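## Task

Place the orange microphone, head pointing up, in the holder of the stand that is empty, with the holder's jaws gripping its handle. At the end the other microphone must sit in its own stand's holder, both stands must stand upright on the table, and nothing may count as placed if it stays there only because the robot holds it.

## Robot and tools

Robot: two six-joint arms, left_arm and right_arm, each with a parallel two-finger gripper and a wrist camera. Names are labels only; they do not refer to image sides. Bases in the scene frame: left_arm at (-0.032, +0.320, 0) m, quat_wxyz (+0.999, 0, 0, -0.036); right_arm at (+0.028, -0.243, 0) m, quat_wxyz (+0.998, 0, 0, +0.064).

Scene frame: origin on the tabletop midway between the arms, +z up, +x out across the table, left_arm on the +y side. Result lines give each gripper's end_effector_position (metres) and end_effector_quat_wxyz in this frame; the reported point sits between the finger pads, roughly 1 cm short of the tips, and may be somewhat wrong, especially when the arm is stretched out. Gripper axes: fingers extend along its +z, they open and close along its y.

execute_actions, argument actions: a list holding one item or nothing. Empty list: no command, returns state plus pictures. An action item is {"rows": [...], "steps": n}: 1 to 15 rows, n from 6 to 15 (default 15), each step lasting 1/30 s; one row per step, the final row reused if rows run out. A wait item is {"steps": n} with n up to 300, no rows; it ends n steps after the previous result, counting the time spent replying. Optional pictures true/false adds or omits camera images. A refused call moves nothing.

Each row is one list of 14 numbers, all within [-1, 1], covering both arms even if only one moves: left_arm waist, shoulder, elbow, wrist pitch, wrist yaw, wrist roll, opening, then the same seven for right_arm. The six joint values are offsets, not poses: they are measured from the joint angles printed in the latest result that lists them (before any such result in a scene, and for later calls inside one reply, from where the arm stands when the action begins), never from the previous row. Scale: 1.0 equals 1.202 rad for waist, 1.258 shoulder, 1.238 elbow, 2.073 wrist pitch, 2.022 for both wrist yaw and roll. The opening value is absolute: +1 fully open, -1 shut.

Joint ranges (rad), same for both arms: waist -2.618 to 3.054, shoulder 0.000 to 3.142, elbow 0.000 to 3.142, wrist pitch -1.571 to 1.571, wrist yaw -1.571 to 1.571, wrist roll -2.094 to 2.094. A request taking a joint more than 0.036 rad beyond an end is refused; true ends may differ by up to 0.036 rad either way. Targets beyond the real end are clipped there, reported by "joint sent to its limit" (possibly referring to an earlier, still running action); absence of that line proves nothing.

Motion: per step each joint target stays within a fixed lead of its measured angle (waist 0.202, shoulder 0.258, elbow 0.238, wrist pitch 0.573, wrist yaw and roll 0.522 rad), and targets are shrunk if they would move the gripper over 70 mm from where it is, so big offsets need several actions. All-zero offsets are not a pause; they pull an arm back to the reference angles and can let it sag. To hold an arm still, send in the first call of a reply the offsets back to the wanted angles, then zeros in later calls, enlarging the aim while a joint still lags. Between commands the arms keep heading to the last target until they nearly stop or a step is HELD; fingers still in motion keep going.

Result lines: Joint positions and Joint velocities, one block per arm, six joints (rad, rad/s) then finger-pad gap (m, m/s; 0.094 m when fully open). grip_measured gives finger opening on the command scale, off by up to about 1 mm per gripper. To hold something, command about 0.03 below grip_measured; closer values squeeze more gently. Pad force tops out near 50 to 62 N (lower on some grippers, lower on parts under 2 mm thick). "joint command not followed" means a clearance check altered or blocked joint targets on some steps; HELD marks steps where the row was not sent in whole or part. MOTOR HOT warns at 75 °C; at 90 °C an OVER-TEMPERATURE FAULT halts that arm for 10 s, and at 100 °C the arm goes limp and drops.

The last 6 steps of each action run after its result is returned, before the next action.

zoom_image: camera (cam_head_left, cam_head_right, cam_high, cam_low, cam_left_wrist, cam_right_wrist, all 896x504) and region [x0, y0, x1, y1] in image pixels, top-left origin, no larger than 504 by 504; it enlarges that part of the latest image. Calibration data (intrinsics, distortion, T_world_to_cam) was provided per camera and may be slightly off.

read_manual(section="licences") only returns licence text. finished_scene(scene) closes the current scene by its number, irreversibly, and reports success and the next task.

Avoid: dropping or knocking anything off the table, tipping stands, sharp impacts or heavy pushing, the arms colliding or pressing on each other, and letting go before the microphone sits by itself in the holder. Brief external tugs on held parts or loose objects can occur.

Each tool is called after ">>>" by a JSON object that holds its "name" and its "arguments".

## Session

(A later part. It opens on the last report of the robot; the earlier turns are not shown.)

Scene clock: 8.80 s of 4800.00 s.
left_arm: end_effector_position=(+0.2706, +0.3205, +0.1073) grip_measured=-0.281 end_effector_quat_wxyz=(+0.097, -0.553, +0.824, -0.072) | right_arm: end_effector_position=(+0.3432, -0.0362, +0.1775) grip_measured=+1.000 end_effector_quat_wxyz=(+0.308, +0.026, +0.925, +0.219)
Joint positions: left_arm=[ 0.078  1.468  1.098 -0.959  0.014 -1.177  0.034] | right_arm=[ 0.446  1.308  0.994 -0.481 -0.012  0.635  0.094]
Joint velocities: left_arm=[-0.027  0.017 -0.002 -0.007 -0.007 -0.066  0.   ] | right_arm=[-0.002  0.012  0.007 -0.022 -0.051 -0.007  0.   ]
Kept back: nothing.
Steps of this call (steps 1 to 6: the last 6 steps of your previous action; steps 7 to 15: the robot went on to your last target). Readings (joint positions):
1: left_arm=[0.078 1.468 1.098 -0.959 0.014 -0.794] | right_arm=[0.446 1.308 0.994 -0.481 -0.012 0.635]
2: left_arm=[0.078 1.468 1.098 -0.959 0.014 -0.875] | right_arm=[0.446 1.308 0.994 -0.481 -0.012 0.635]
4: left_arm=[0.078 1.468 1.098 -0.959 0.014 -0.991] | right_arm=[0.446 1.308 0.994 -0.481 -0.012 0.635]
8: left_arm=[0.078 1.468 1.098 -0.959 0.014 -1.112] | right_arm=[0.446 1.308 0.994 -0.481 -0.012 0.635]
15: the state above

>>> {"name": "execute_actions", "arguments": {"actions": [{"rows":[[0,0,0,-0.13,0,0,-0.5,0,0,0,0,0,0,1]],"steps":12}]}}

>>> {"name": "execute_actions", "arguments": {"actions": [{"rows":[[-0.963,0,0,0,0,0,-0.5,0,0,0,0,0,0,1]],"steps":15}]}}

>>> {"name": "execute_actions", "arguments": {"actions": [{"steps":30}], "pictures": true}}

Scene clock: 9.23 s of 4800.00 s.
left_arm: end_effector_position=(+0.2214, +0.3202, +0.0989) grip_measured=-0.281 end_effector_quat_wxyz=(+0.014, -0.562, +0.827, -0.017) | right_arm: end_effector_position=(+0.3432, -0.0362, +0.1775) grip_measured=+1.000 end_effector_quat_wxyz=(+0.308, +0.026, +0.925, +0.219)
Joint positions: left_arm=[ 0.078  1.469  1.092 -1.153  0.014 -1.187  0.034] | right_arm=[ 0.446  1.308  0.994 -0.481 -0.012  0.635  0.094]
Joint velocities: left_arm=[ 0.017 -0.012 -0.022 -0.623 -0.037 -0.022 -0.002] | right_arm=[-0.007  0.002  0.002  0.037  0.037  0.051  0.   ]
Steps of this call (steps 1 to 7: the robot went on to your last target; steps 8 to 13: the first 6 steps of this action). Readings (joint positions):
8: left_arm=[0.078 1.469 1.099 -0.981 0.014 -1.190] | right_arm=[0.446 1.308 0.994 -0.481 -0.012 0.635]
9: left_arm=[0.078 1.469 1.099 -1.020 0.014 -1.189] | right_arm=[0.446 1.308 0.994 -0.481 -0.012 0.635]
11: left_arm=[0.078 1.469 1.094 -1.100 0.014 -1.188] | right_arm=[0.446 1.308 0.994 -0.481 -0.012 0.635]
13: the state above

Scene clock: 9.73 s of 4800.00 s.
left_arm: end_effector_position=(+0.1722, +0.1846, +0.0986) grip_measured=-0.282 end_effector_quat_wxyz=(+0.001, -0.295, +0.955, -0.005) | right_arm: end_effector_position=(+0.3432, -0.0362, +0.1775) grip_measured=+1.000 end_effector_quat_wxyz=(+0.308, +0.026, +0.925, +0.219)
Joint positions: left_arm=[-0.515  1.469  1.092 -1.187  0.005 -1.187  0.034] | right_arm=[ 0.446  1.308  0.994 -0.481 -0.012  0.635  0.094]
Joint velocities: left_arm=[-2.127 -0.002 -0.002  0.007  0.051  0.066  0.   ] | right_arm=[ 0.002 -0.007  0.002 -0.081  0.037 -0.139  0.   ]
Steps of this call (steps 1 to 6: the last 6 steps of your previous action; steps 7 to 15: the first 9 steps of this action, its rows measured from where the robot was after step 6). Readings (joint positions):
6: left_arm=[0.078 1.469 1.092 -1.205 0.014 -1.186] | right_arm=[0.446 1.308 0.994 -0.481 -0.012 0.635]
7: left_arm=[0.054 1.469 1.092 -1.206 -0.001 -1.187] | right_arm=[0.446 1.308 0.994 -0.481 -0.012 0.635]
8: left_arm=[0.001 1.469 1.092 -1.205 -0.012 -1.187] | right_arm=[0.446 1.308 0.994 -0.481 -0.012 0.635]
10: left_arm=[-0.141 1.469 1.092 -1.198 -0.009 -1.187] | right_arm=[0.446 1.308 0.994 -0.481 -0.012 0.635]
14: left_arm=[-0.440 1.469 1.092 -1.188 0.003 -1.187] | right_arm=[0.446 1.308 0.994 -0.481 -0.012 0.635]
15: the state above

Scene clock: 10.73 s of 4800.00 s.
left_arm: end_effector_position=(+0.0621, +0.0956, +0.0987) grip_measured=-0.283 end_effector_quat_wxyz=(-0.010, -0.012, +1.000, -0.005) | right_arm: end_effector_position=(+0.3432, -0.0362, +0.1775) grip_measured=+1.000 end_effector_quat_wxyz=(+0.308, +0.026, +0.925, +0.219)
Joint positions: left_arm=[-1.09   1.469  1.092 -1.193  0.023 -1.186  0.034] | right_arm=[ 0.446  1.308  0.994 -0.481 -0.012  0.635  0.094]
Joint velocities: left_arm=[-0.002 -0.002 -0.017  0.037 -0.037 -0.022 -0.   ] | right_arm=[-0.007 -0.007 -0.002 -0.007 -0.051 -0.007  0.   ]
Kept back: nothing.
Steps of this call (steps 1 to 6: the last 6 steps of your previous action; steps 7 to 30: the robot went on to your last target). Readings (joint positions):
1: left_arm=[-0.589 1.469 1.092 -1.185 0.007 -1.187] | right_arm=[0.446 1.308 0.994 -0.481 -0.012 0.635]
2: left_arm=[-0.664 1.469 1.092 -1.185 0.009 -1.187] | right_arm=[0.446 1.308 0.994 -0.481 -0.012 0.635]
4: left_arm=[-0.808 1.469 1.092 -1.185 0.011 -1.186] | right_arm=[0.446 1.308 0.994 -0.481 -0.012 0.635]
8: left_arm=[-1.065 1.469 1.092 -1.184 0.028 -1.186] | right_arm=[0.446 1.308 0.994 -0.481 -0.012 0.635]
30: the state above
All arms were judged still, so your last target was given up. Only a new action makes them travel on or press farther. Fingers that are still opening or closing keep moving.
camera_calibration (this result's frames):
cam_left_wrist: T_world_to_cam=[[0.0986037, -0.994952, -0.0186636, 0.0889477], [-0.732063, -0.0852288, 0.675884, 0.00803056], [-0.674063, -0.0529817, -0.736771, 0.235106], [0, 0, 0, 1]] pos_world=[0.155585, 0.101639, 0.169452]
cam_right_wrist: T_world_to_cam=[[0.182933, -0.938409, -0.293129, -0.0468006], [-0.941271, -0.0811066, -0.327767, 0.411737], [0.283805, 0.335873, -0.898134, 0.176462], [0, 0, 0, 1]] pos_world=[0.346036, -0.0697924, 0.279722]

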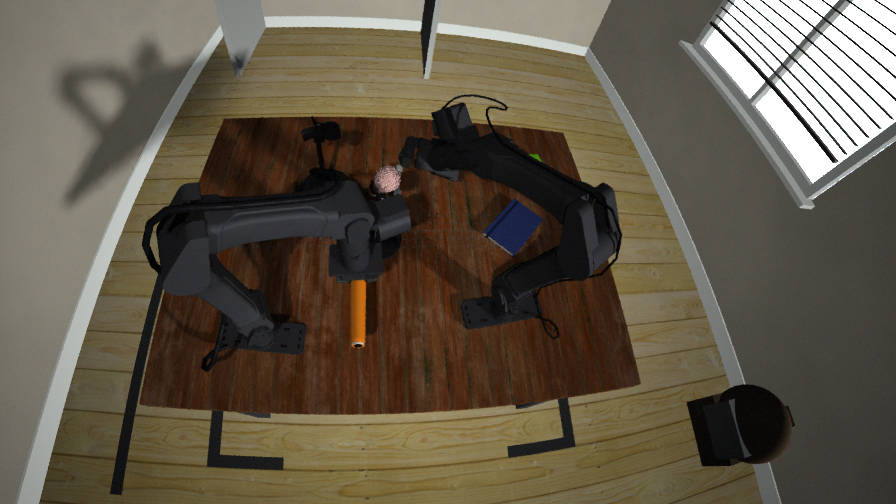

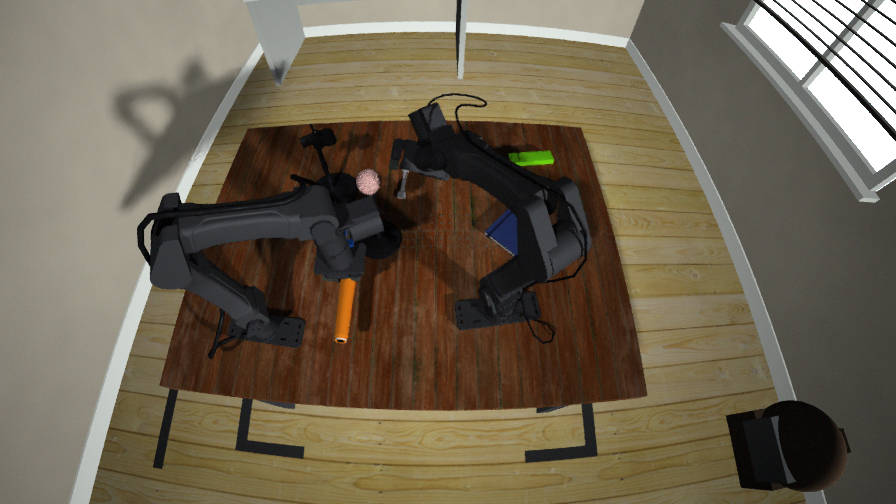

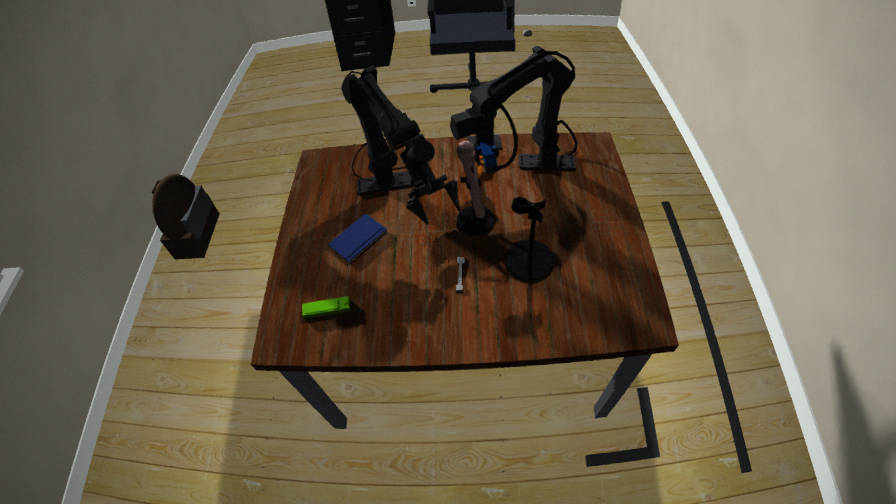

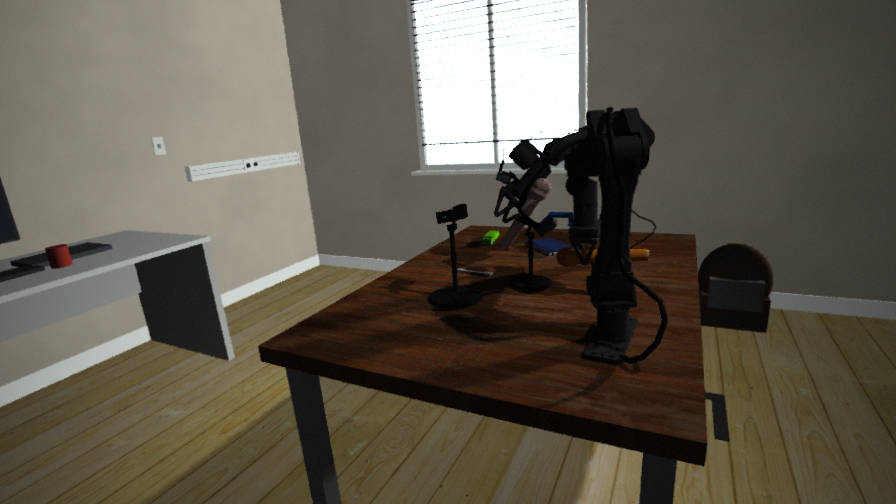

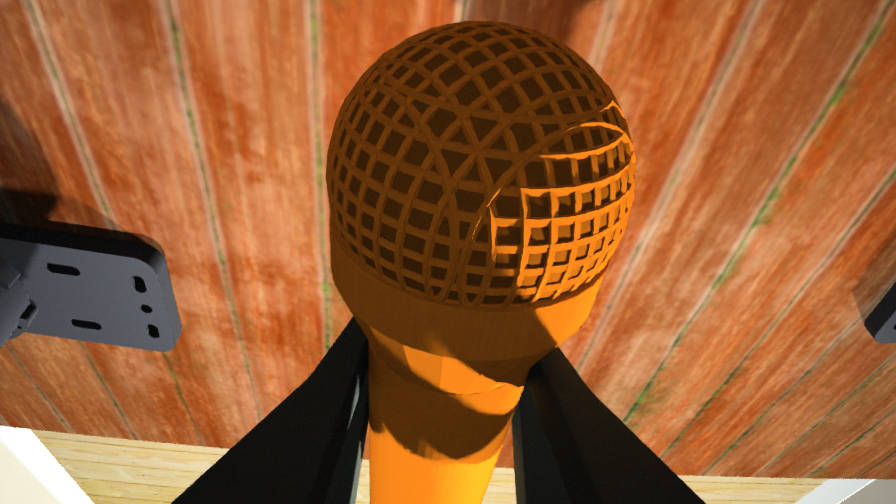

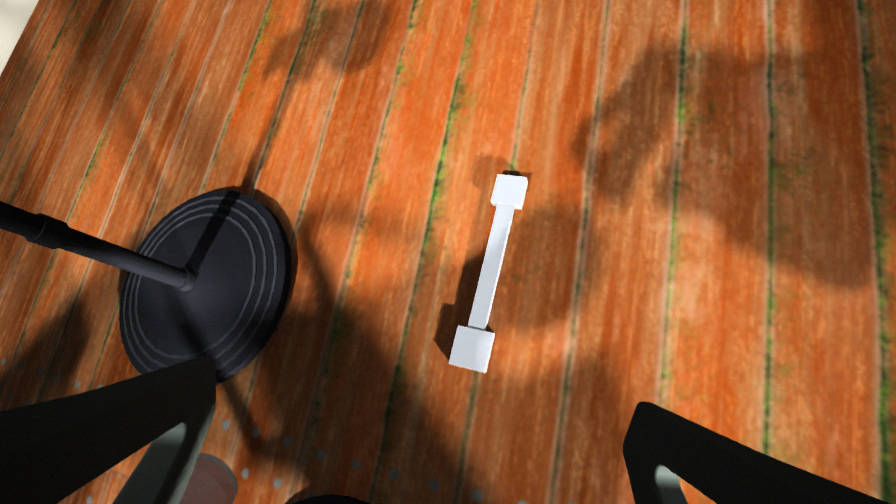

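>>> {"name": "execute_actions", "arguments": {"actions": [{"rows":[[-0.258,0,0,0,0,-0.153,-0.5,0,0,0,0,0,0,1]],"steps":15}]}}

>>> {"name": "execute_actions", "arguments": {"actions": [{"rows":[[0,0.27,0.082,0.15,0,0,-0.5,0,0,0,0,0,0,1]],"steps":15}]}}

>>> {"name": "execute_actions", "arguments": {"actions": [{"steps":15}]}}

Scene clock: 11.43 s of 4800.00 s.
left_arm: end_effector_position=(-0.0160, +0.0747, +0.0988) grip_measured=-0.283 end_effector_quat_wxyz=(-0.017, +0.020, +1.000, -0.008) | right_arm: end_effector_position=(+0.3432, -0.0362, +0.1775) grip_measured=+1.000 end_effector_quat_wxyz=(+0.308, +0.026, +0.925, +0.219)
Joint positions: left_arm=[-1.412  1.469  1.092 -1.183  0.036 -1.446  0.034] | right_arm=[ 0.446  1.308  0.994 -0.481 -0.012  0.635  0.094]
Joint velocities: left_arm=[ 0.056 -0.007  0.012 -0.007 -0.037 -0.33  -0.   ] | right_arm=[-0.012  0.012 -0.007  0.022  0.007  0.037  0.   ]
Steps of this call (steps 1 to 12: nothing new was sent; steps 13 to 21: the first 9 steps of this action). Readings (joint positions):
13: left_arm=[-1.114 1.469 1.092 -1.193 0.008 -1.236] | right_arm=[0.446 1.308 0.994 -0.481 -0.012 0.635]
14: left_arm=[-1.167 1.469 1.092 -1.192 -0.003 -1.288] | right_arm=[0.446 1.308 0.994 -0.481 -0.012 0.635]
16: left_arm=[-1.304 1.469 1.092 -1.186 0.002 -1.361] | right_arm=[0.446 1.308 0.994 -0.481 -0.012 0.635]
20: left_arm=[-1.413 1.469 1.092 -1.183 0.038 -1.435] | right_arm=[0.446 1.308 0.994 -0.481 -0.012 0.635]
21: the state above

Scene clock: 11.93 s of 4800.00 s.
left_arm: end_effector_position=(-0.0086, +0.0038, +0.0176) grip_measured=-0.284 end_effector_quat_wxyz=(-0.017, +0.002, +1.000, +0.008) | right_arm: end_effector_position=(+0.3432, -0.0362, +0.1775) grip_measured=+1.000 end_effector_quat_wxyz=(+0.308, +0.026, +0.925, +0.219)
Joint positions: left_arm=[-1.41   1.852  1.176 -0.914  0.033 -1.478  0.034] | right_arm=[ 0.446  1.308  0.994 -0.481 -0.012  0.635  0.094]
Joint velocities: left_arm=[ 0.002  0.027 -0.002  0.154 -0.007 -0.007  0.001] | right_arm=[-0.007 -0.007 -0.017 -0.051 -0.11  -0.066  0.   ]
Steps of this call (steps 1 to 6: the last 6 steps of your previous action; steps 7 to 15: the first 9 steps of this action, its rows measured from where the robot was after step 6). Readings (joint positions):
6: left_arm=[-1.410 1.469 1.092 -1.183 0.032 -1.477] | right_arm=[0.446 1.308 0.994 -0.481 -0.012 0.635]
7: left_arm=[-1.410 1.489 1.102 -1.177 0.032 -1.478] | right_arm=[0.446 1.308 0.994 -0.481 -0.012 0.635]
8: left_arm=[-1.410 1.533 1.124 -1.155 0.032 -1.478] | right_arm=[0.446 1.308 0.994 -0.481 -0.012 0.635]
10: left_arm=[-1.410 1.658 1.163 -1.066 0.032 -1.478] | right_arm=[0.446 1.308 0.994 -0.481 -0.012 0.635]
14: left_arm=[-1.410 1.843 1.177 -0.923 0.034 -1.478] | right_arm=[0.446 1.308 0.994 -0.481 -0.012 0.635]
15: the state above

Scene clock: 12.43 s of 4800.00 s.
left_arm: end_effector_position=(-0.0077, -0.0056, +0.0203) grip_measured=-0.284 end_effector_quat_wxyz=(-0.015, +0.003, +1.000, -0.014) | right_arm: end_effector_position=(+0.3432, -0.0362, +0.1775) grip_measured=+1.000 end_effector_quat_wxyz=(+0.308, +0.026, +0.925, +0.219)
Joint positions: left_arm=[-1.41   1.843  1.176 -0.88   0.032 -1.478  0.034] | right_arm=[ 0.446  1.308  0.994 -0.481 -0.012  0.635  0.094]
Joint velocities: left_arm=[-0.012 -0.017 -0.012  0.066 -0.022 -0.081 -0.001] | right_arm=[-0.002  0.007 -0.017 -0.037 -0.022 -0.037  0.   ]
Kept back: nothing.
Steps of this call (steps 1 to 6: the last 6 steps of your previous action; steps 7 to 15: the robot went on to your last target). Readings (joint positions):
1: left_arm=[-1.410 1.851 1.176 -0.911 0.031 -1.478] | right_arm=[0.446 1.308 0.994 -0.481 -0.012 0.635]
2: left_arm=[-1.410 1.847 1.176 -0.905 0.031 -1.478] | right_arm=[0.446 1.308 0.994 -0.481 -0.012 0.635]
4: left_arm=[-1.410 1.844 1.176 -0.893 0.032 -1.478] | right_arm=[0.446 1.308 0.994 -0.481 -0.012 0.635]
8: left_arm=[-1.410 1.843 1.176 -0.883 0.032 -1.478] | right_arm=[0.446 1.308 0.994 -0.481 -0.012 0.635]
15: the state above

>>> {"name": "execute_actions", "arguments": {"actions": [{"rows":[[0,0,0,0,0,0,1,0,0,0,0,0,0,1]],"steps":12}]}}

>>> {"name": "execute_actions", "arguments": {"actions": [{"rows":[[0,-0.3,-0.07,-0.15,0,0,1,0,0,0,0,0,0,1]],"steps":15}]}}

>>> {"name": "execute_actions", "arguments": {"actions": [{"rows":[[0,-0.29,-0.15,-0.07,0,0.7,1,0,0,0,0,0,0,1]],"steps":15}]}}

>>> {"name": "execute_actions", "arguments": {"actions": [{"rows":[[1,0,0,0,0,0.03,1,0,0,0,0,0,0,1]],"steps":15}]}}

>>> {"name": "execute_actions", "arguments": {"actions": [{"steps":25}]}}

Scene clock: 12.93 s of 4800.00 s.
left_arm: end_effector_position=(-0.0077, -0.0057, +0.0203) grip_measured=+1.000 end_effector_quat_wxyz=(-0.015, +0.003, +1.000, -0.014) | right_arm: end_effector_position=(+0.3432, -0.0362, +0.1775) grip_measured=+1.000 end_effector_quat_wxyz=(+0.308, +0.026, +0.925, +0.219)
Joint positions: left_arm=[-1.41   1.843  1.176 -0.879  0.032 -1.478  0.094] | right_arm=[ 0.446  1.308  0.994 -0.481 -0.012  0.635  0.094]
Joint velocities: left_arm=[-0.007 -0.007  0.002  0.037  0.051 -0.081  0.   ] | right_arm=[-0.017 -0.022 -0.012 -0.051 -0.007  0.007  0.   ]
Steps of this call (steps 1 to 9: the robot went on to your last target; steps 10 to 15: the first 6 steps of this action). Readings (joint positions):
10: left_arm=[-1.410 1.843 1.176 -0.879 0.032 -1.478] | right_arm=[0.446 1.308 0.994 -0.481 -0.012 0.635]
11: left_arm=[-1.410 1.843 1.176 -0.879 0.032 -1.478] | right_arm=[0.446 1.308 0.994 -0.481 -0.012 0.635]
13: left_arm=[-1.410 1.843 1.176 -0.879 0.032 -1.478] | right_arm=[0.446 1.308 0.994 -0.481 -0.012 0.635]
15: the state above

Scene clock: 13.43 s of 4800.00 s.
left_arm: end_effector_position=(-0.0139, +0.0629, +0.1031) grip_measured=+1.000 end_effector_quat_wxyz=(-0.013, +0.003, +0.999, -0.041) | right_arm: end_effector_position=(+0.3432, -0.0362, +0.1775) grip_measured=+1.000 end_effector_quat_wxyz=(+0.308, +0.026, +0.925, +0.219)
Joint positions: left_arm=[-1.41   1.449  1.09  -1.133  0.033 -1.478  0.094] | right_arm=[ 0.446  1.308  0.994 -0.481 -0.012  0.635  0.094]
Joint velocities: left_arm=[-0.002 -0.217 -0.002 -0.447  0.051 -0.007  0.   ] | right_arm=[ 0.007 -0.012  0.007 -0.037 -0.022 -0.066  0.   ]
Steps of this call (steps 1 to 6: the last 6 steps of your previous action; steps 7 to 15: the first 9 steps of this action, its rows measured from where the robot was after step 6). Readings (joint positions):
6: left_arm=[-1.410 1.843 1.176 -0.879 0.032 -1.478] | right_arm=[0.446 1.308 0.994 -0.481 -0.012 0.635]
7: left_arm=[-1.410 1.825 1.165 -0.889 0.032 -1.478] | right_arm=[0.446 1.308 0.994 -0.481 -0.012 0.635]
8: left_arm=[-1.410 1.786 1.141 -0.921 0.033 -1.478] | right_arm=[0.446 1.308 0.994 -0.481 -0.012 0.635]
10: left_arm=[-1.410 1.670 1.100 -1.008 0.033 -1.478] | right_arm=[0.446 1.308 0.994 -0.481 -0.012 0.635]
14: left_arm=[-1.410 1.464 1.090 -1.118 0.033 -1.478] | right_arm=[0.446 1.308 0.994 -0.481 -0.012 0.635]
15: the state above

Scene clock: 13.93 s of 4800.00 s.
left_arm: end_effector_position=(-0.0217, +0.1502, +0.1196) grip_measured=+1.000 end_effector_quat_wxyz=(+0.007, +0.422, +0.905, -0.046) | right_arm: end_effector_position=(+0.3432, -0.0362, +0.1775) grip_measured=+1.000 end_effector_quat_wxyz=(+0.308, +0.026, +0.925, +0.219)
Joint positions: left_arm=[-1.41   1.086  0.905 -1.303  0.034 -0.611  0.094] | right_arm=[ 0.446  1.308  0.994 -0.481 -0.012  0.635  0.094]
Joint velocities: left_arm=[-0.017  0.017 -0.007 -0.066 -0.007  2.806  0.   ] | right_arm=[-0.002 -0.012 -0.012  0.007 -0.022  0.066  0.   ]
Steps of this call (steps 1 to 6: the last 6 steps of your previous action; steps 7 to 15: the first 9 steps of this action, its rows measured from where the robot was after step 6). Readings (joint positions):
6: left_arm=[-1.410 1.459 1.090 -1.169 0.033 -1.478] | right_arm=[0.446 1.308 0.994 -0.481 -0.012 0.635]
7: left_arm=[-1.410 1.430 1.060 -1.155 0.033 -1.402] | right_arm=[0.446 1.308 0.994 -0.481 -0.012 0.635]
8: left_arm=[-1.410 1.372 1.004 -1.158 0.034 -1.306] | right_arm=[0.446 1.308 0.994 -0.481 -0.012 0.635]
10: left_arm=[-1.410 1.222 0.920 -1.227 0.034 -1.108] | right_arm=[0.446 1.308 0.994 -0.481 -0.012 0.635]
14: left_arm=[-1.410 1.086 0.905 -1.300 0.034 -0.711] | right_arm=[0.446 1.308 0.994 -0.481 -0.012 0.635]
15: the state above

Scene clock: 14.43 s of 4800.00 s.
left_arm: end_effector_position=(+0.0755, +0.1877, +0.1195) grip_measured=+1.000 end_effector_quat_wxyz=(+0.028, +0.338, +0.940, -0.038) | right_arm: end_effector_position=(+0.3432, -0.0362, +0.1775) grip_measured=+1.000 end_effector_quat_wxyz=(+0.308, +0.026, +0.925, +0.219)
Joint positions: left_arm=[-0.783  1.087  0.905 -1.303  0.039 -0.167  0.094] | right_arm=[ 0.446  1.308  0.994 -0.481 -0.012  0.635  0.094]
Joint velocities: left_arm=[ 2.142  0.002 -0.007 -0.022 -0.007  0.051  0.   ] | right_arm=[-0.007 -0.007  0.012 -0.037 -0.022  0.022  0.   ]
Steps of this call (steps 1 to 6: the last 6 steps of your previous action; steps 7 to 15: the first 9 steps of this action, its rows measured from where the robot was after step 6). Readings (joint positions):
6: left_arm=[-1.410 1.087 0.905 -1.306 0.034 -0.214] | right_arm=[0.446 1.308 0.994 -0.481 -0.012 0.635]
7: left_arm=[-1.378 1.087 0.905 -1.306 0.048 -0.197] | right_arm=[0.446 1.308 0.994 -0.481 -0.012 0.635]
8: left_arm=[-1.309 1.087 0.905 -1.305 0.049 -0.189] | right_arm=[0.446 1.308 0.994 -0.481 -0.012 0.635]
10: left_arm=[-1.158 1.087 0.905 -1.304 0.045 -0.179] | right_arm=[0.446 1.308 0.994 -0.481 -0.012 0.635]
14: left_arm=[-0.857 1.087 0.905 -1.303 0.040 -0.168] | right_arm=[0.446 1.308 0.994 -0.481 -0.012 0.635]
15: the state above

Scene clock: 15.27 s of 4800.00 s.
left_arm: end_effector_position=(+0.1305, +0.2680, +0.1194) grip_measured=+1.000 end_effector_quat_wxyz=(+0.039, +0.064, +0.997, -0.023) | right_arm: end_effector_position=(+0.3432, -0.0362, +0.1775) grip_measured=+1.000 end_effector_quat_wxyz=(+0.308, +0.026, +0.925, +0.219)
Joint positions: left_arm=[-0.215  1.087  0.905 -1.302  0.028 -0.161  0.094] | right_arm=[ 0.446  1.308  0.994 -0.481 -0.012  0.635  0.094]
Joint velocities: left_arm=[-0.027 -0.012  0.002 -0.022 -0.051  0.037  0.   ] | right_arm=[-0.007  0.002  0.012  0.037 -0.051  0.022  0.   ]
Kept back: nothing.
Steps of this call (steps 1 to 6: the last 6 steps of your previous action; steps 7 to 25: the robot went on to your last target). Readings (joint positions):
1: left_arm=[-0.707 1.087 0.905 -1.303 0.039 -0.166] | right_arm=[0.446 1.308 0.994 -0.481 -0.012 0.635]
2: left_arm=[-0.632 1.087 0.905 -1.303 0.038 -0.165] | right_arm=[0.446 1.308 0.994 -0.481 -0.012 0.635]
4: left_arm=[-0.482 1.087 0.905 -1.303 0.037 -0.164] | right_arm=[0.446 1.308 0.994 -0.481 -0.012 0.635]
8: left_arm=[-0.235 1.087 0.905 -1.302 0.028 -0.162] | right_arm=[0.446 1.308 0.994 -0.481 -0.012 0.635]
25: the state above

>>> {"name": "execute_actions", "arguments": {"actions": [{"rows":[[0.6,0,0,0,0,0,1,-0.2,0,0,0,0,0,1]],"steps":12}]}}

>>> {"name": "execute_actions", "arguments": {"actions": [{"rows":[[0,0,0,0,0,0,1,0,-0.175,-0.072,-0.39,0,0.53,1]],"steps":15}]}}

>>> {"name": "execute_actions", "arguments": {"actions": [{"steps":10}]}}

>>> {"name": "execute_actions", "arguments": {"actions": [{"rows":[[0,0,0,0,0,0,1,1,0,0,0,0,0,1]],"steps":15}]}}

>>> {"name": "execute_actions", "arguments": {"actions": [{"steps":20}]}}

Scene clock: 15.87 s of 4800.00 s.
left_arm: end_effector_position=(+0.1386, +0.3344, +0.1195) grip_measured=+1.000 end_effector_quat_wxyz=(+0.044, -0.136, +0.990, -0.019) | right_arm: end_effector_position=(+0.3851, -0.1197, +0.1782) grip_measured=+1.000 end_effector_quat_wxyz=(+0.335, +0.140, +0.914, +0.179)
Joint positions: left_arm=[ 0.188  1.087  0.905 -1.3    0.036 -0.16   0.094] | right_arm=[ 0.2    1.308  0.994 -0.477 -0.007  0.634  0.094]
Joint velocities: left_arm=[ 2.156 -0.027  0.002  0.081 -0.139 -0.037  0.   ] | right_arm=[-0.222  0.002  0.022 -0.007 -0.051 -0.066  0.   ]
Steps of this call (steps 1 to 12: the robot went on to your last target; steps 13 to 18: the first 6 steps of this action). Readings (joint positions):
13: left_arm=[-0.182 1.087 0.905 -1.302 0.041 -0.160] | right_arm=[0.421 1.308 0.994 -0.481 -0.028 0.634]
14: left_arm=[-0.113 1.087 0.905 -1.302 0.042 -0.160] | right_arm=[0.365 1.308 0.994 -0.480 -0.035 0.634]
16: left_arm=[0.038 1.087 0.905 -1.301 0.039 -0.160] | right_arm=[0.248 1.308 0.994 -0.477 -0.022 0.634]
18: the state above

Scene clock: 16.37 s of 4800.00 s.
left_arm: end_effector_position=(+0.1251, +0.3880, +0.1194) grip_measured=+1.000 end_effector_quat_wxyz=(+0.045, -0.288, +0.957, -0.005) | right_arm: end_effector_position=(+0.2647, -0.1611, +0.1415) grip_measured=+1.000 end_effector_quat_wxyz=(+0.133, +0.441, +0.876, +0.140)
Joint positions: left_arm=[ 0.498  1.087  0.905 -1.299  0.022 -0.16   0.094] | right_arm=[ 0.199  1.119  0.94  -1.004 -0.007  1.261  0.094]
Joint velocities: left_arm=[-0.002 -0.007 -0.002  0.022 -0.066  0.007  0.   ] | right_arm=[-0.002 -0.252 -0.198 -1.795 -0.022  2.835  0.   ]
Steps of this call (steps 1 to 6: the last 6 steps of your previous action; steps 7 to 15: the first 9 steps of this action, its rows measured from where the robot was after step 6). Readings (joint positions):
6: left_arm=[0.497 1.087 0.905 -1.299 0.022 -0.160] | right_arm=[0.199 1.308 0.994 -0.477 -0.007 0.634]
7: left_arm=[0.498 1.087 0.905 -1.299 0.021 -0.160] | right_arm=[0.199 1.296 0.992 -0.504 -0.007 0.684]
8: left_arm=[0.498 1.087 0.905 -1.299 0.022 -0.160] | right_arm=[0.199 1.269 0.981 -0.558 -0.007 0.745]
10: left_arm=[0.498 1.087 0.905 -1.299 0.022 -0.160] | right_arm=[0.199 1.203 0.961 -0.685 -0.007 0.868]
14: left_arm=[0.498 1.087 0.905 -1.299 0.022 -0.160] | right_arm=[0.199 1.128 0.945 -0.942 -0.007 1.162]
15: the state above

Scene clock: 16.70 s of 4800.00 s.
left_arm: end_effector_position=(+0.1251, +0.3880, +0.1194) grip_measured=+1.000 end_effector_quat_wxyz=(+0.045, -0.288, +0.957, -0.005) | right_arm: end_effector_position=(+0.2063, -0.1809, +0.1217) grip_measured=+1.000 end_effector_quat_wxyz=(+0.035, +0.615, +0.785, +0.060)
Joint positions: left_arm=[ 0.498  1.087  0.905 -1.299  0.022 -0.16   0.094] | right_arm=[ 0.199  1.11   0.92  -1.242 -0.007  1.656  0.094]
Joint velocities: left_arm=[ 0.002 -0.002 -0.007 -0.11   0.051 -0.022  0.   ] | right_arm=[-0.002  0.007  0.002 -0.242  0.007  0.315  0.   ]
Kept back: nothing.
Steps of this call (steps 1 to 6: the last 6 steps of your previous action; steps 7 to 10: the robot went on to your last target). Readings (joint positions):
1: left_arm=[0.498 1.087 0.905 -1.299 0.022 -0.160] | right_arm=[0.199 1.113 0.933 -1.059 -0.007 1.349]
2: left_arm=[0.498 1.087 0.905 -1.299 0.022 -0.160] | right_arm=[0.199 1.110 0.928 -1.106 -0.007 1.421]
4: left_arm=[0.498 1.087 0.905 -1.299 0.022 -0.160] | right_arm=[0.199 1.110 0.921 -1.172 -0.007 1.523]
8: left_arm=[0.498 1.087 0.905 -1.299 0.022 -0.160] | right_arm=[0.199 1.110 0.920 -1.230 -0.007 1.629]
10: the state above

Scene clock: 17.00 s of 4800.00 s.
left_arm: end_effector_position=(+0.1251, +0.3880, +0.1194) grip_measured=+1.000 end_effector_quat_wxyz=(+0.045, -0.288, +0.957, -0.005) | right_arm: end_effector_position=(+0.1365, -0.0864, +0.1220) grip_measured=+1.000 end_effector_quat_wxyz=(+0.017, +0.342, +0.937, +0.072)
Joint positions: left_arm=[ 0.498  1.087  0.905 -1.299  0.022 -0.16   0.094] | right_arm=[ 0.83   1.11   0.92  -1.234 -0.005  1.658  0.094]
Joint velocities: left_arm=[ 0.002  0.002  0.002 -0.081  0.051 -0.037  0.   ] | right_arm=[ 2.122 -0.012 -0.002 -0.007 -0.11   0.022  0.   ]
Steps of this call (steps 1 to 9: the first 9 steps of this action). Readings (joint positions):
1: left_arm=[0.498 1.087 0.905 -1.299 0.022 -0.160] | right_arm=[0.233 1.110 0.920 -1.243 0.006 1.658]
2: left_arm=[0.498 1.087 0.905 -1.299 0.022 -0.160] | right_arm=[0.304 1.110 0.920 -1.241 0.006 1.658]
4: left_arm=[0.498 1.087 0.905 -1.299 0.022 -0.160] | right_arm=[0.455 1.110 0.920 -1.237 0.002 1.658]
8: left_arm=[0.498 1.087 0.905 -1.299 0.022 -0.160] | right_arm=[0.755 1.110 0.920 -1.234 -0.004 1.658]
9: the state above

Scene clock: 17.67 s of 4800.00 s.
left_arm: end_effector_position=(+0.1251, +0.3880, +0.1194) grip_measured=+1.000 end_effector_quat_wxyz=(+0.045, -0.288, +0.957, -0.005) | right_arm: end_effector_position=(+0.0340, -0.0526, +0.1220) grip_measured=+1.000 end_effector_quat_wxyz=(-0.010, +0.069, +0.995, +0.074)
Joint positions: left_arm=[ 0.498  1.087  0.905 -1.299  0.022 -0.16   0.094] | right_arm=[ 1.392  1.11   0.92  -1.233 -0.018  1.658  0.094]
Joint velocities: left_arm=[-0.017 -0.007 -0.012 -0.066 -0.007  0.037  0.   ] | right_arm=[-0.012 -0.007 -0.007  0.051  0.007 -0.022  0.   ]
Kept back: nothing.
Steps of this call (steps 1 to 6: the last 6 steps of your previous action; steps 7 to 20: the robot went on to your last target). Readings (joint positions):
1: left_arm=[0.498 1.087 0.905 -1.299 0.022 -0.160] | right_arm=[0.905 1.110 0.920 -1.233 -0.006 1.658]
2: left_arm=[0.498 1.087 0.905 -1.299 0.022 -0.160] | right_arm=[0.980 1.110 0.920 -1.233 -0.007 1.658]
4: left_arm=[0.498 1.087 0.905 -1.299 0.022 -0.160] | right_arm=[1.130 1.110 0.920 -1.233 -0.008 1.658]
8: left_arm=[0.498 1.087 0.905 -1.299 0.022 -0.160] | right_arm=[1.372 1.110 0.920 -1.233 -0.017 1.658]
20: the state above

>>> {"name": "execute_actions", "arguments": {"actions": [{"rows":[[0,0,0,0,0,0,1,0.168,0.27,0.15,0.02,0,0.03,1]],"steps":15}]}}

>>> {"name": "execute_actions", "arguments": {"actions": [{"steps":12}], "pictures": true}}

Scene clock: 18.17 s of 4800.00 s.
left_arm: end_effector_position=(+0.1251, +0.3880, +0.1194) grip_measured=+1.000 end_effector_quat_wxyz=(+0.045, -0.288, +0.957, -0.005) | right_arm: end_effector_position=(-0.0118, +0.0017, +0.1004) grip_measured=+1.000 end_effector_quat_wxyz=(-0.011, -0.005, +1.000, +0.012)
Joint positions: left_arm=[ 0.498  1.087  0.905 -1.299  0.022 -0.16   0.094] | right_arm=[ 1.588  1.464  1.095 -1.176 -0.019  1.705  0.094]
Joint velocities: left_arm=[ 0.002  0.007  0.002 -0.037 -0.081  0.051  0.   ] | right_arm=[-0.012 -0.022 -0.007  0.022 -0.051  0.081  0.   ]
Steps of this call (steps 1 to 6: the robot went on to your last target; steps 7 to 15: the first 9 steps of this action). Readings (joint positions):
7: left_arm=[0.498 1.087 0.905 -1.299 0.022 -0.160] | right_arm=[1.425 1.143 0.948 -1.256 -0.006 1.669]
8: left_arm=[0.498 1.087 0.905 -1.299 0.022 -0.160] | right_arm=[1.487 1.213 1.003 -1.271 -0.005 1.679]
10: left_arm=[0.498 1.087 0.905 -1.299 0.022 -0.160] | right_arm=[1.566 1.361 1.084 -1.222 -0.014 1.690]
14: left_arm=[0.498 1.087 0.905 -1.299 0.022 -0.160] | right_arm=[1.588 1.464 1.095 -1.176 -0.019 1.703]
15: the state above

Scene clock: 18.57 s of 4800.00 s.
left_arm: end_effector_position=(+0.1251, +0.3880, +0.1194) grip_measured=+1.000 end_effector_quat_wxyz=(+0.045, -0.288, +0.957, -0.005) | right_arm: end_effector_position=(-0.0118, +0.0017, +0.1006) grip_measured=+1.000 end_effector_quat_wxyz=(-0.011, -0.001, +1.000, +0.012)
Joint positions: left_arm=[ 0.498  1.087  0.905 -1.299  0.022 -0.16   0.094] | right_arm=[ 1.588  1.464  1.095 -1.176 -0.019  1.713  0.094]
Joint velocities: left_arm=[-0.017 -0.002  0.007  0.037  0.051  0.007  0.   ] | right_arm=[-0.017  0.002 -0.012  0.051  0.022 -0.037  0.   ]
Kept back: nothing.
Steps of this call (steps 1 to 6: the last 6 steps of your previous action; steps 7 to 12: the robot went on to your last target). Readings (joint positions):
1: left_arm=[0.498 1.087 0.905 -1.299 0.022 -0.160] | right_arm=[1.588 1.464 1.095 -1.176 -0.019 1.707]
2: left_arm=[0.498 1.087 0.905 -1.299 0.022 -0.160] | right_arm=[1.588 1.464 1.095 -1.176 -0.019 1.708]
4: left_arm=[0.498 1.087 0.905 -1.299 0.022 -0.160] | right_arm=[1.588 1.464 1.095 -1.176 -0.019 1.710]
8: left_arm=[0.498 1.087 0.905 -1.299 0.022 -0.160] | right_arm=[1.588 1.464 1.095 -1.176 -0.019 1.713]
12: the state above
camera_calibration (this result's frames):
cam_left_wrist: T_world_to_cam=[[0.613078, -0.789896, 0.0141619, 0.2262], [-0.638856, -0.485144, 0.597074, 0.217977], [-0.464756, -0.375101, -0.802061, 0.414964], [0, 0, 0, 1]] pos_world=[0.193435, 0.440078, 0.199475]
cam_right_wrist: T_world_to_cam=[[0.15953, -0.986917, 0.0233358, -0.000876187], [-0.921263, -0.140341, 0.362737, -0.0137277], [-0.354717, -0.0793661, -0.931599, 0.19189], [0, 0, 0, 1]] pos_world=[0.0555596, 0.0124383, 0.183765]

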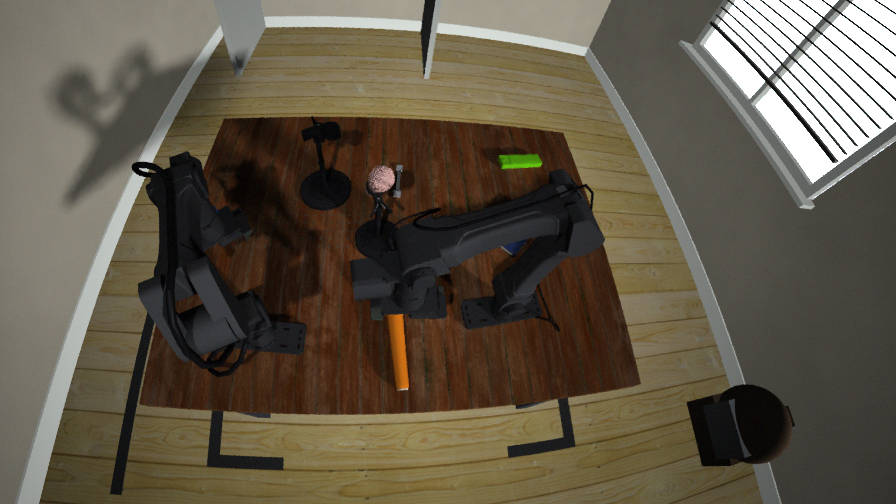

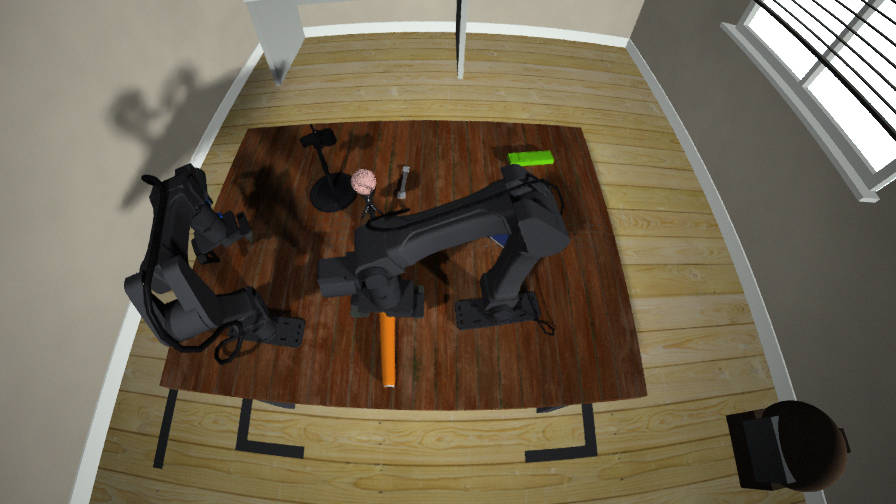

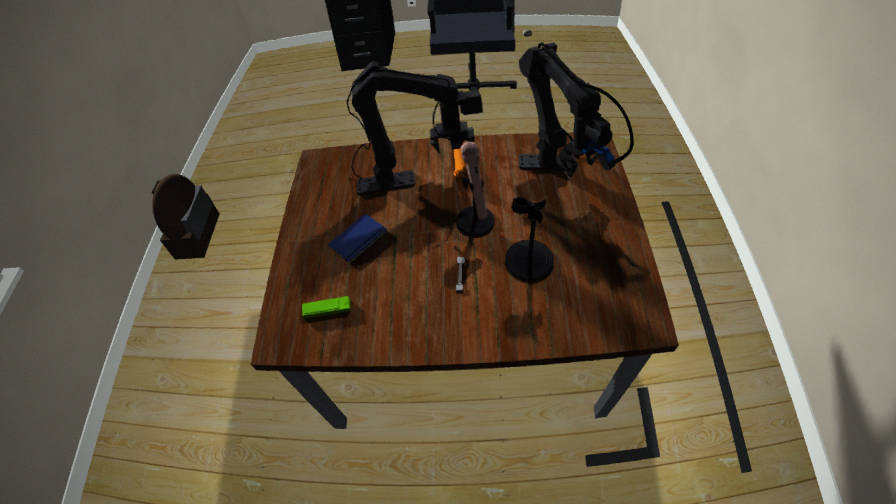

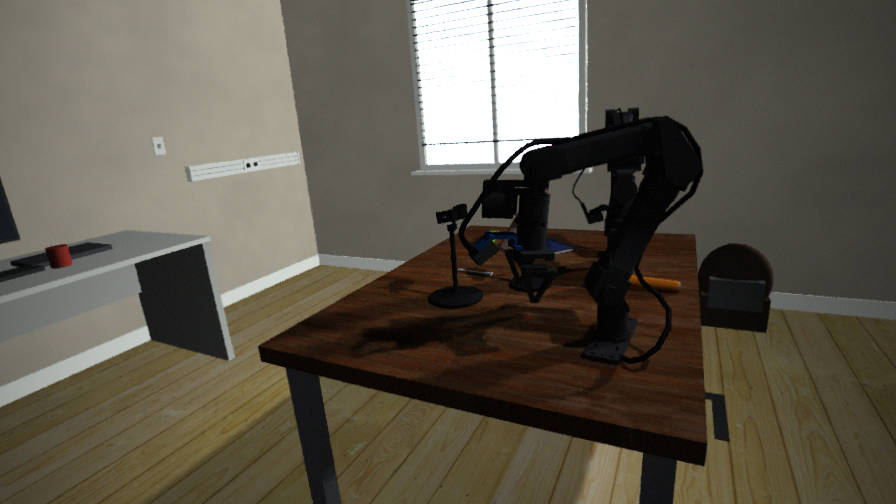

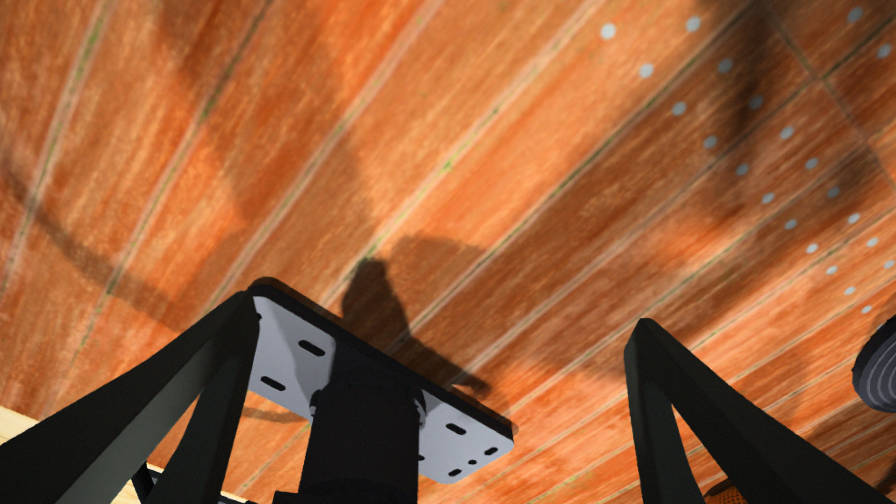

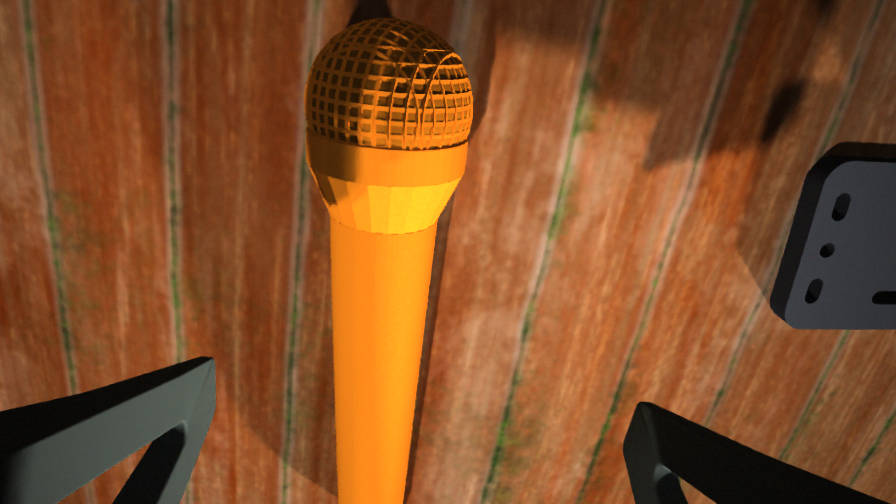

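>>> {"name": "execute_actions", "arguments": {"actions": [{"rows":[[0,0,0,0,0,0,1,0,0.13,-0.122,0.16,0,-0.075,1]],"steps":15}]}}

>>> {"name": "execute_actions", "arguments": {"actions": [{"steps":10}]}}

>>> {"name": "execute_actions", "arguments": {"actions": [{"rows":[[0,0,0,0,0,0,1,0,0,0,0,0,0,-0.5]],"steps":15}]}}

>>> {"name": "execute_actions", "arguments": {"actions": [{"steps":8}]}}

Scene clock: 19.17 s of 4800.00 s.
left_arm: end_effector_position=(+0.1251, +0.3880, +0.1194) grip_measured=+1.000 end_effector_quat_wxyz=(+0.045, -0.288, +0.957, -0.005) | right_arm: end_effector_position=(-0.0130, +0.0097, +0.0226) grip_measured=+1.000 end_effector_quat_wxyz=(-0.008, -0.064, +0.998, -0.017)
Joint positions: left_arm=[ 0.498  1.087  0.905 -1.299  0.022 -0.16   0.094] | right_arm=[ 1.588  1.641  0.944 -0.908 -0.019  1.588  0.094]
Joint velocities: left_arm=[-0.007 -0.017  0.007 -0.007 -0.007 -0.081  0.   ] | right_arm=[ 0.002 -0.017 -0.012  0.3    0.037 -0.154  0.   ]
Steps of this call (steps 1 to 9: the robot went on to your last target; steps 10 to 18: the first 9 steps of this action). Readings (joint positions):
10: left_arm=[0.498 1.087 0.905 -1.299 0.022 -0.160] | right_arm=[1.588 1.473 1.080 -1.143 -0.019 1.693]
11: left_arm=[0.498 1.087 0.905 -1.299 0.022 -0.160] | right_arm=[1.588 1.494 1.054 -1.084 -0.019 1.669]
13: left_arm=[0.498 1.087 0.905 -1.299 0.022 -0.160] | right_arm=[1.588 1.572 1.000 -0.986 -0.019 1.631]
17: left_arm=[0.498 1.087 0.905 -1.299 0.022 -0.160] | right_arm=[1.588 1.641 0.945 -0.914 -0.019 1.593]
18: the state above

Scene clock: 19.50 s of 4800.00 s.
left_arm: end_effector_position=(+0.1251, +0.3880, +0.1194) grip_measured=+1.000 end_effector_quat_wxyz=(+0.045, -0.288, +0.957, -0.005) | right_arm: end_effector_position=(-0.0147, +0.0217, +0.0225) grip_measured=+1.000 end_effector_quat_wxyz=(-0.010, -0.073, +0.997, +0.007)
Joint positions: left_arm=[ 0.498  1.087  0.905 -1.299  0.022 -0.16   0.094] | right_arm=[ 1.588  1.641  0.944 -0.859 -0.019  1.569  0.094]
Joint velocities: left_arm=[-0.002 -0.002  0.007 -0.095  0.007  0.007  0.   ] | right_arm=[-0.002 -0.012  0.002  0.022  0.007 -0.051  0.   ]
Kept back: nothing.
Steps of this call (steps 1 to 6: the last 6 steps of your previous action; steps 7 to 10: the robot went on to your last target). Readings (joint positions):
1: left_arm=[0.498 1.087 0.905 -1.299 0.022 -0.160] | right_arm=[1.588 1.641 0.944 -0.895 -0.019 1.583]
2: left_arm=[0.498 1.087 0.905 -1.299 0.022 -0.160] | right_arm=[1.588 1.641 0.944 -0.886 -0.019 1.580]
4: left_arm=[0.498 1.087 0.905 -1.299 0.022 -0.160] | right_arm=[1.588 1.641 0.944 -0.873 -0.019 1.575]
8: left_arm=[0.498 1.087 0.905 -1.299 0.022 -0.160] | right_arm=[1.588 1.641 0.944 -0.861 -0.019 1.570]
10: the state above

Scene clock: 19.80 s of 4800.00 s.
left_arm: end_effector_position=(+0.1251, +0.3880, +0.1194) grip_measured=+1.000 end_effector_quat_wxyz=(+0.045, -0.288, +0.957, -0.005) | right_arm: end_effector_position=(-0.0148, +0.0217, +0.0225) grip_measured=-0.303 end_effector_quat_wxyz=(-0.010, -0.074, +0.997, +0.007)
Joint positions: left_arm=[ 0.498  1.087  0.905 -1.299  0.022 -0.16   0.094] | right_arm=[ 1.588  1.641  0.944 -0.859 -0.019  1.568  0.033]
Joint velocities: left_arm=[ 0.002  0.012 -0.002 -0.022 -0.022  0.037  0.   ] | right_arm=[-0.007 -0.002  0.012 -0.095 -0.037  0.022  0.001]
Steps of this call (steps 1 to 9: the first 9 steps of this action). Readings (joint positions):
1: left_arm=[0.498 1.087 0.905 -1.299 0.022 -0.160] | right_arm=[1.588 1.641 0.944 -0.859 -0.019 1.569]
2: left_arm=[0.498 1.087 0.905 -1.299 0.022 -0.160] | right_arm=[1.588 1.641 0.944 -0.859 -0.019 1.569]
4: left_arm=[0.498 1.087 0.905 -1.299 0.022 -0.160] | right_arm=[1.588 1.641 0.944 -0.859 -0.019 1.569]
8: left_arm=[0.498 1.087 0.905 -1.299 0.022 -0.160] | right_arm=[1.588 1.641 0.944 -0.859 -0.019 1.568]
9: the state above

Scene clock: 20.07 s of 4800.00 s.
left_arm: end_effector_position=(+0.1251, +0.3880, +0.1194) grip_measured=+1.000 end_effector_quat_wxyz=(+0.045, -0.288, +0.957, -0.005) | right_arm: end_effector_position=(-0.0148, +0.0217, +0.0225) grip_measured=-0.303 end_effector_quat_wxyz=(-0.010, -0.074, +0.997, +0.007)
Joint positions: left_arm=[ 0.498  1.087  0.905 -1.299  0.022 -0.16   0.094] | right_arm=[ 1.588  1.641  0.944 -0.859 -0.019  1.568  0.033]
Joint velocities: left_arm=[-0.002  0.012  0.012  0.007  0.007  0.051  0.   ] | right_arm=[ 0.002 -0.002 -0.007 -0.022 -0.007 -0.007 -0.   ]
Kept back: nothing.
Steps of this call (steps 1 to 6: the last 6 steps of your previous action; steps 7 to 8: the robot went on to your last target). Readings (joint positions):
1: left_arm=[0.498 1.087 0.905 -1.299 0.022 -0.160] | right_arm=[1.588 1.641 0.944 -0.859 -0.019 1.568]
2: left_arm=[0.498 1.087 0.905 -1.299 0.022 -0.160] | right_arm=[1.588 1.641 0.944 -0.859 -0.019 1.568]
4: left_arm=[0.498 1.087 0.905 -1.299 0.022 -0.160] | right_arm=[1.588 1.641 0.944 -0.859 -0.019 1.568]
8: the state above


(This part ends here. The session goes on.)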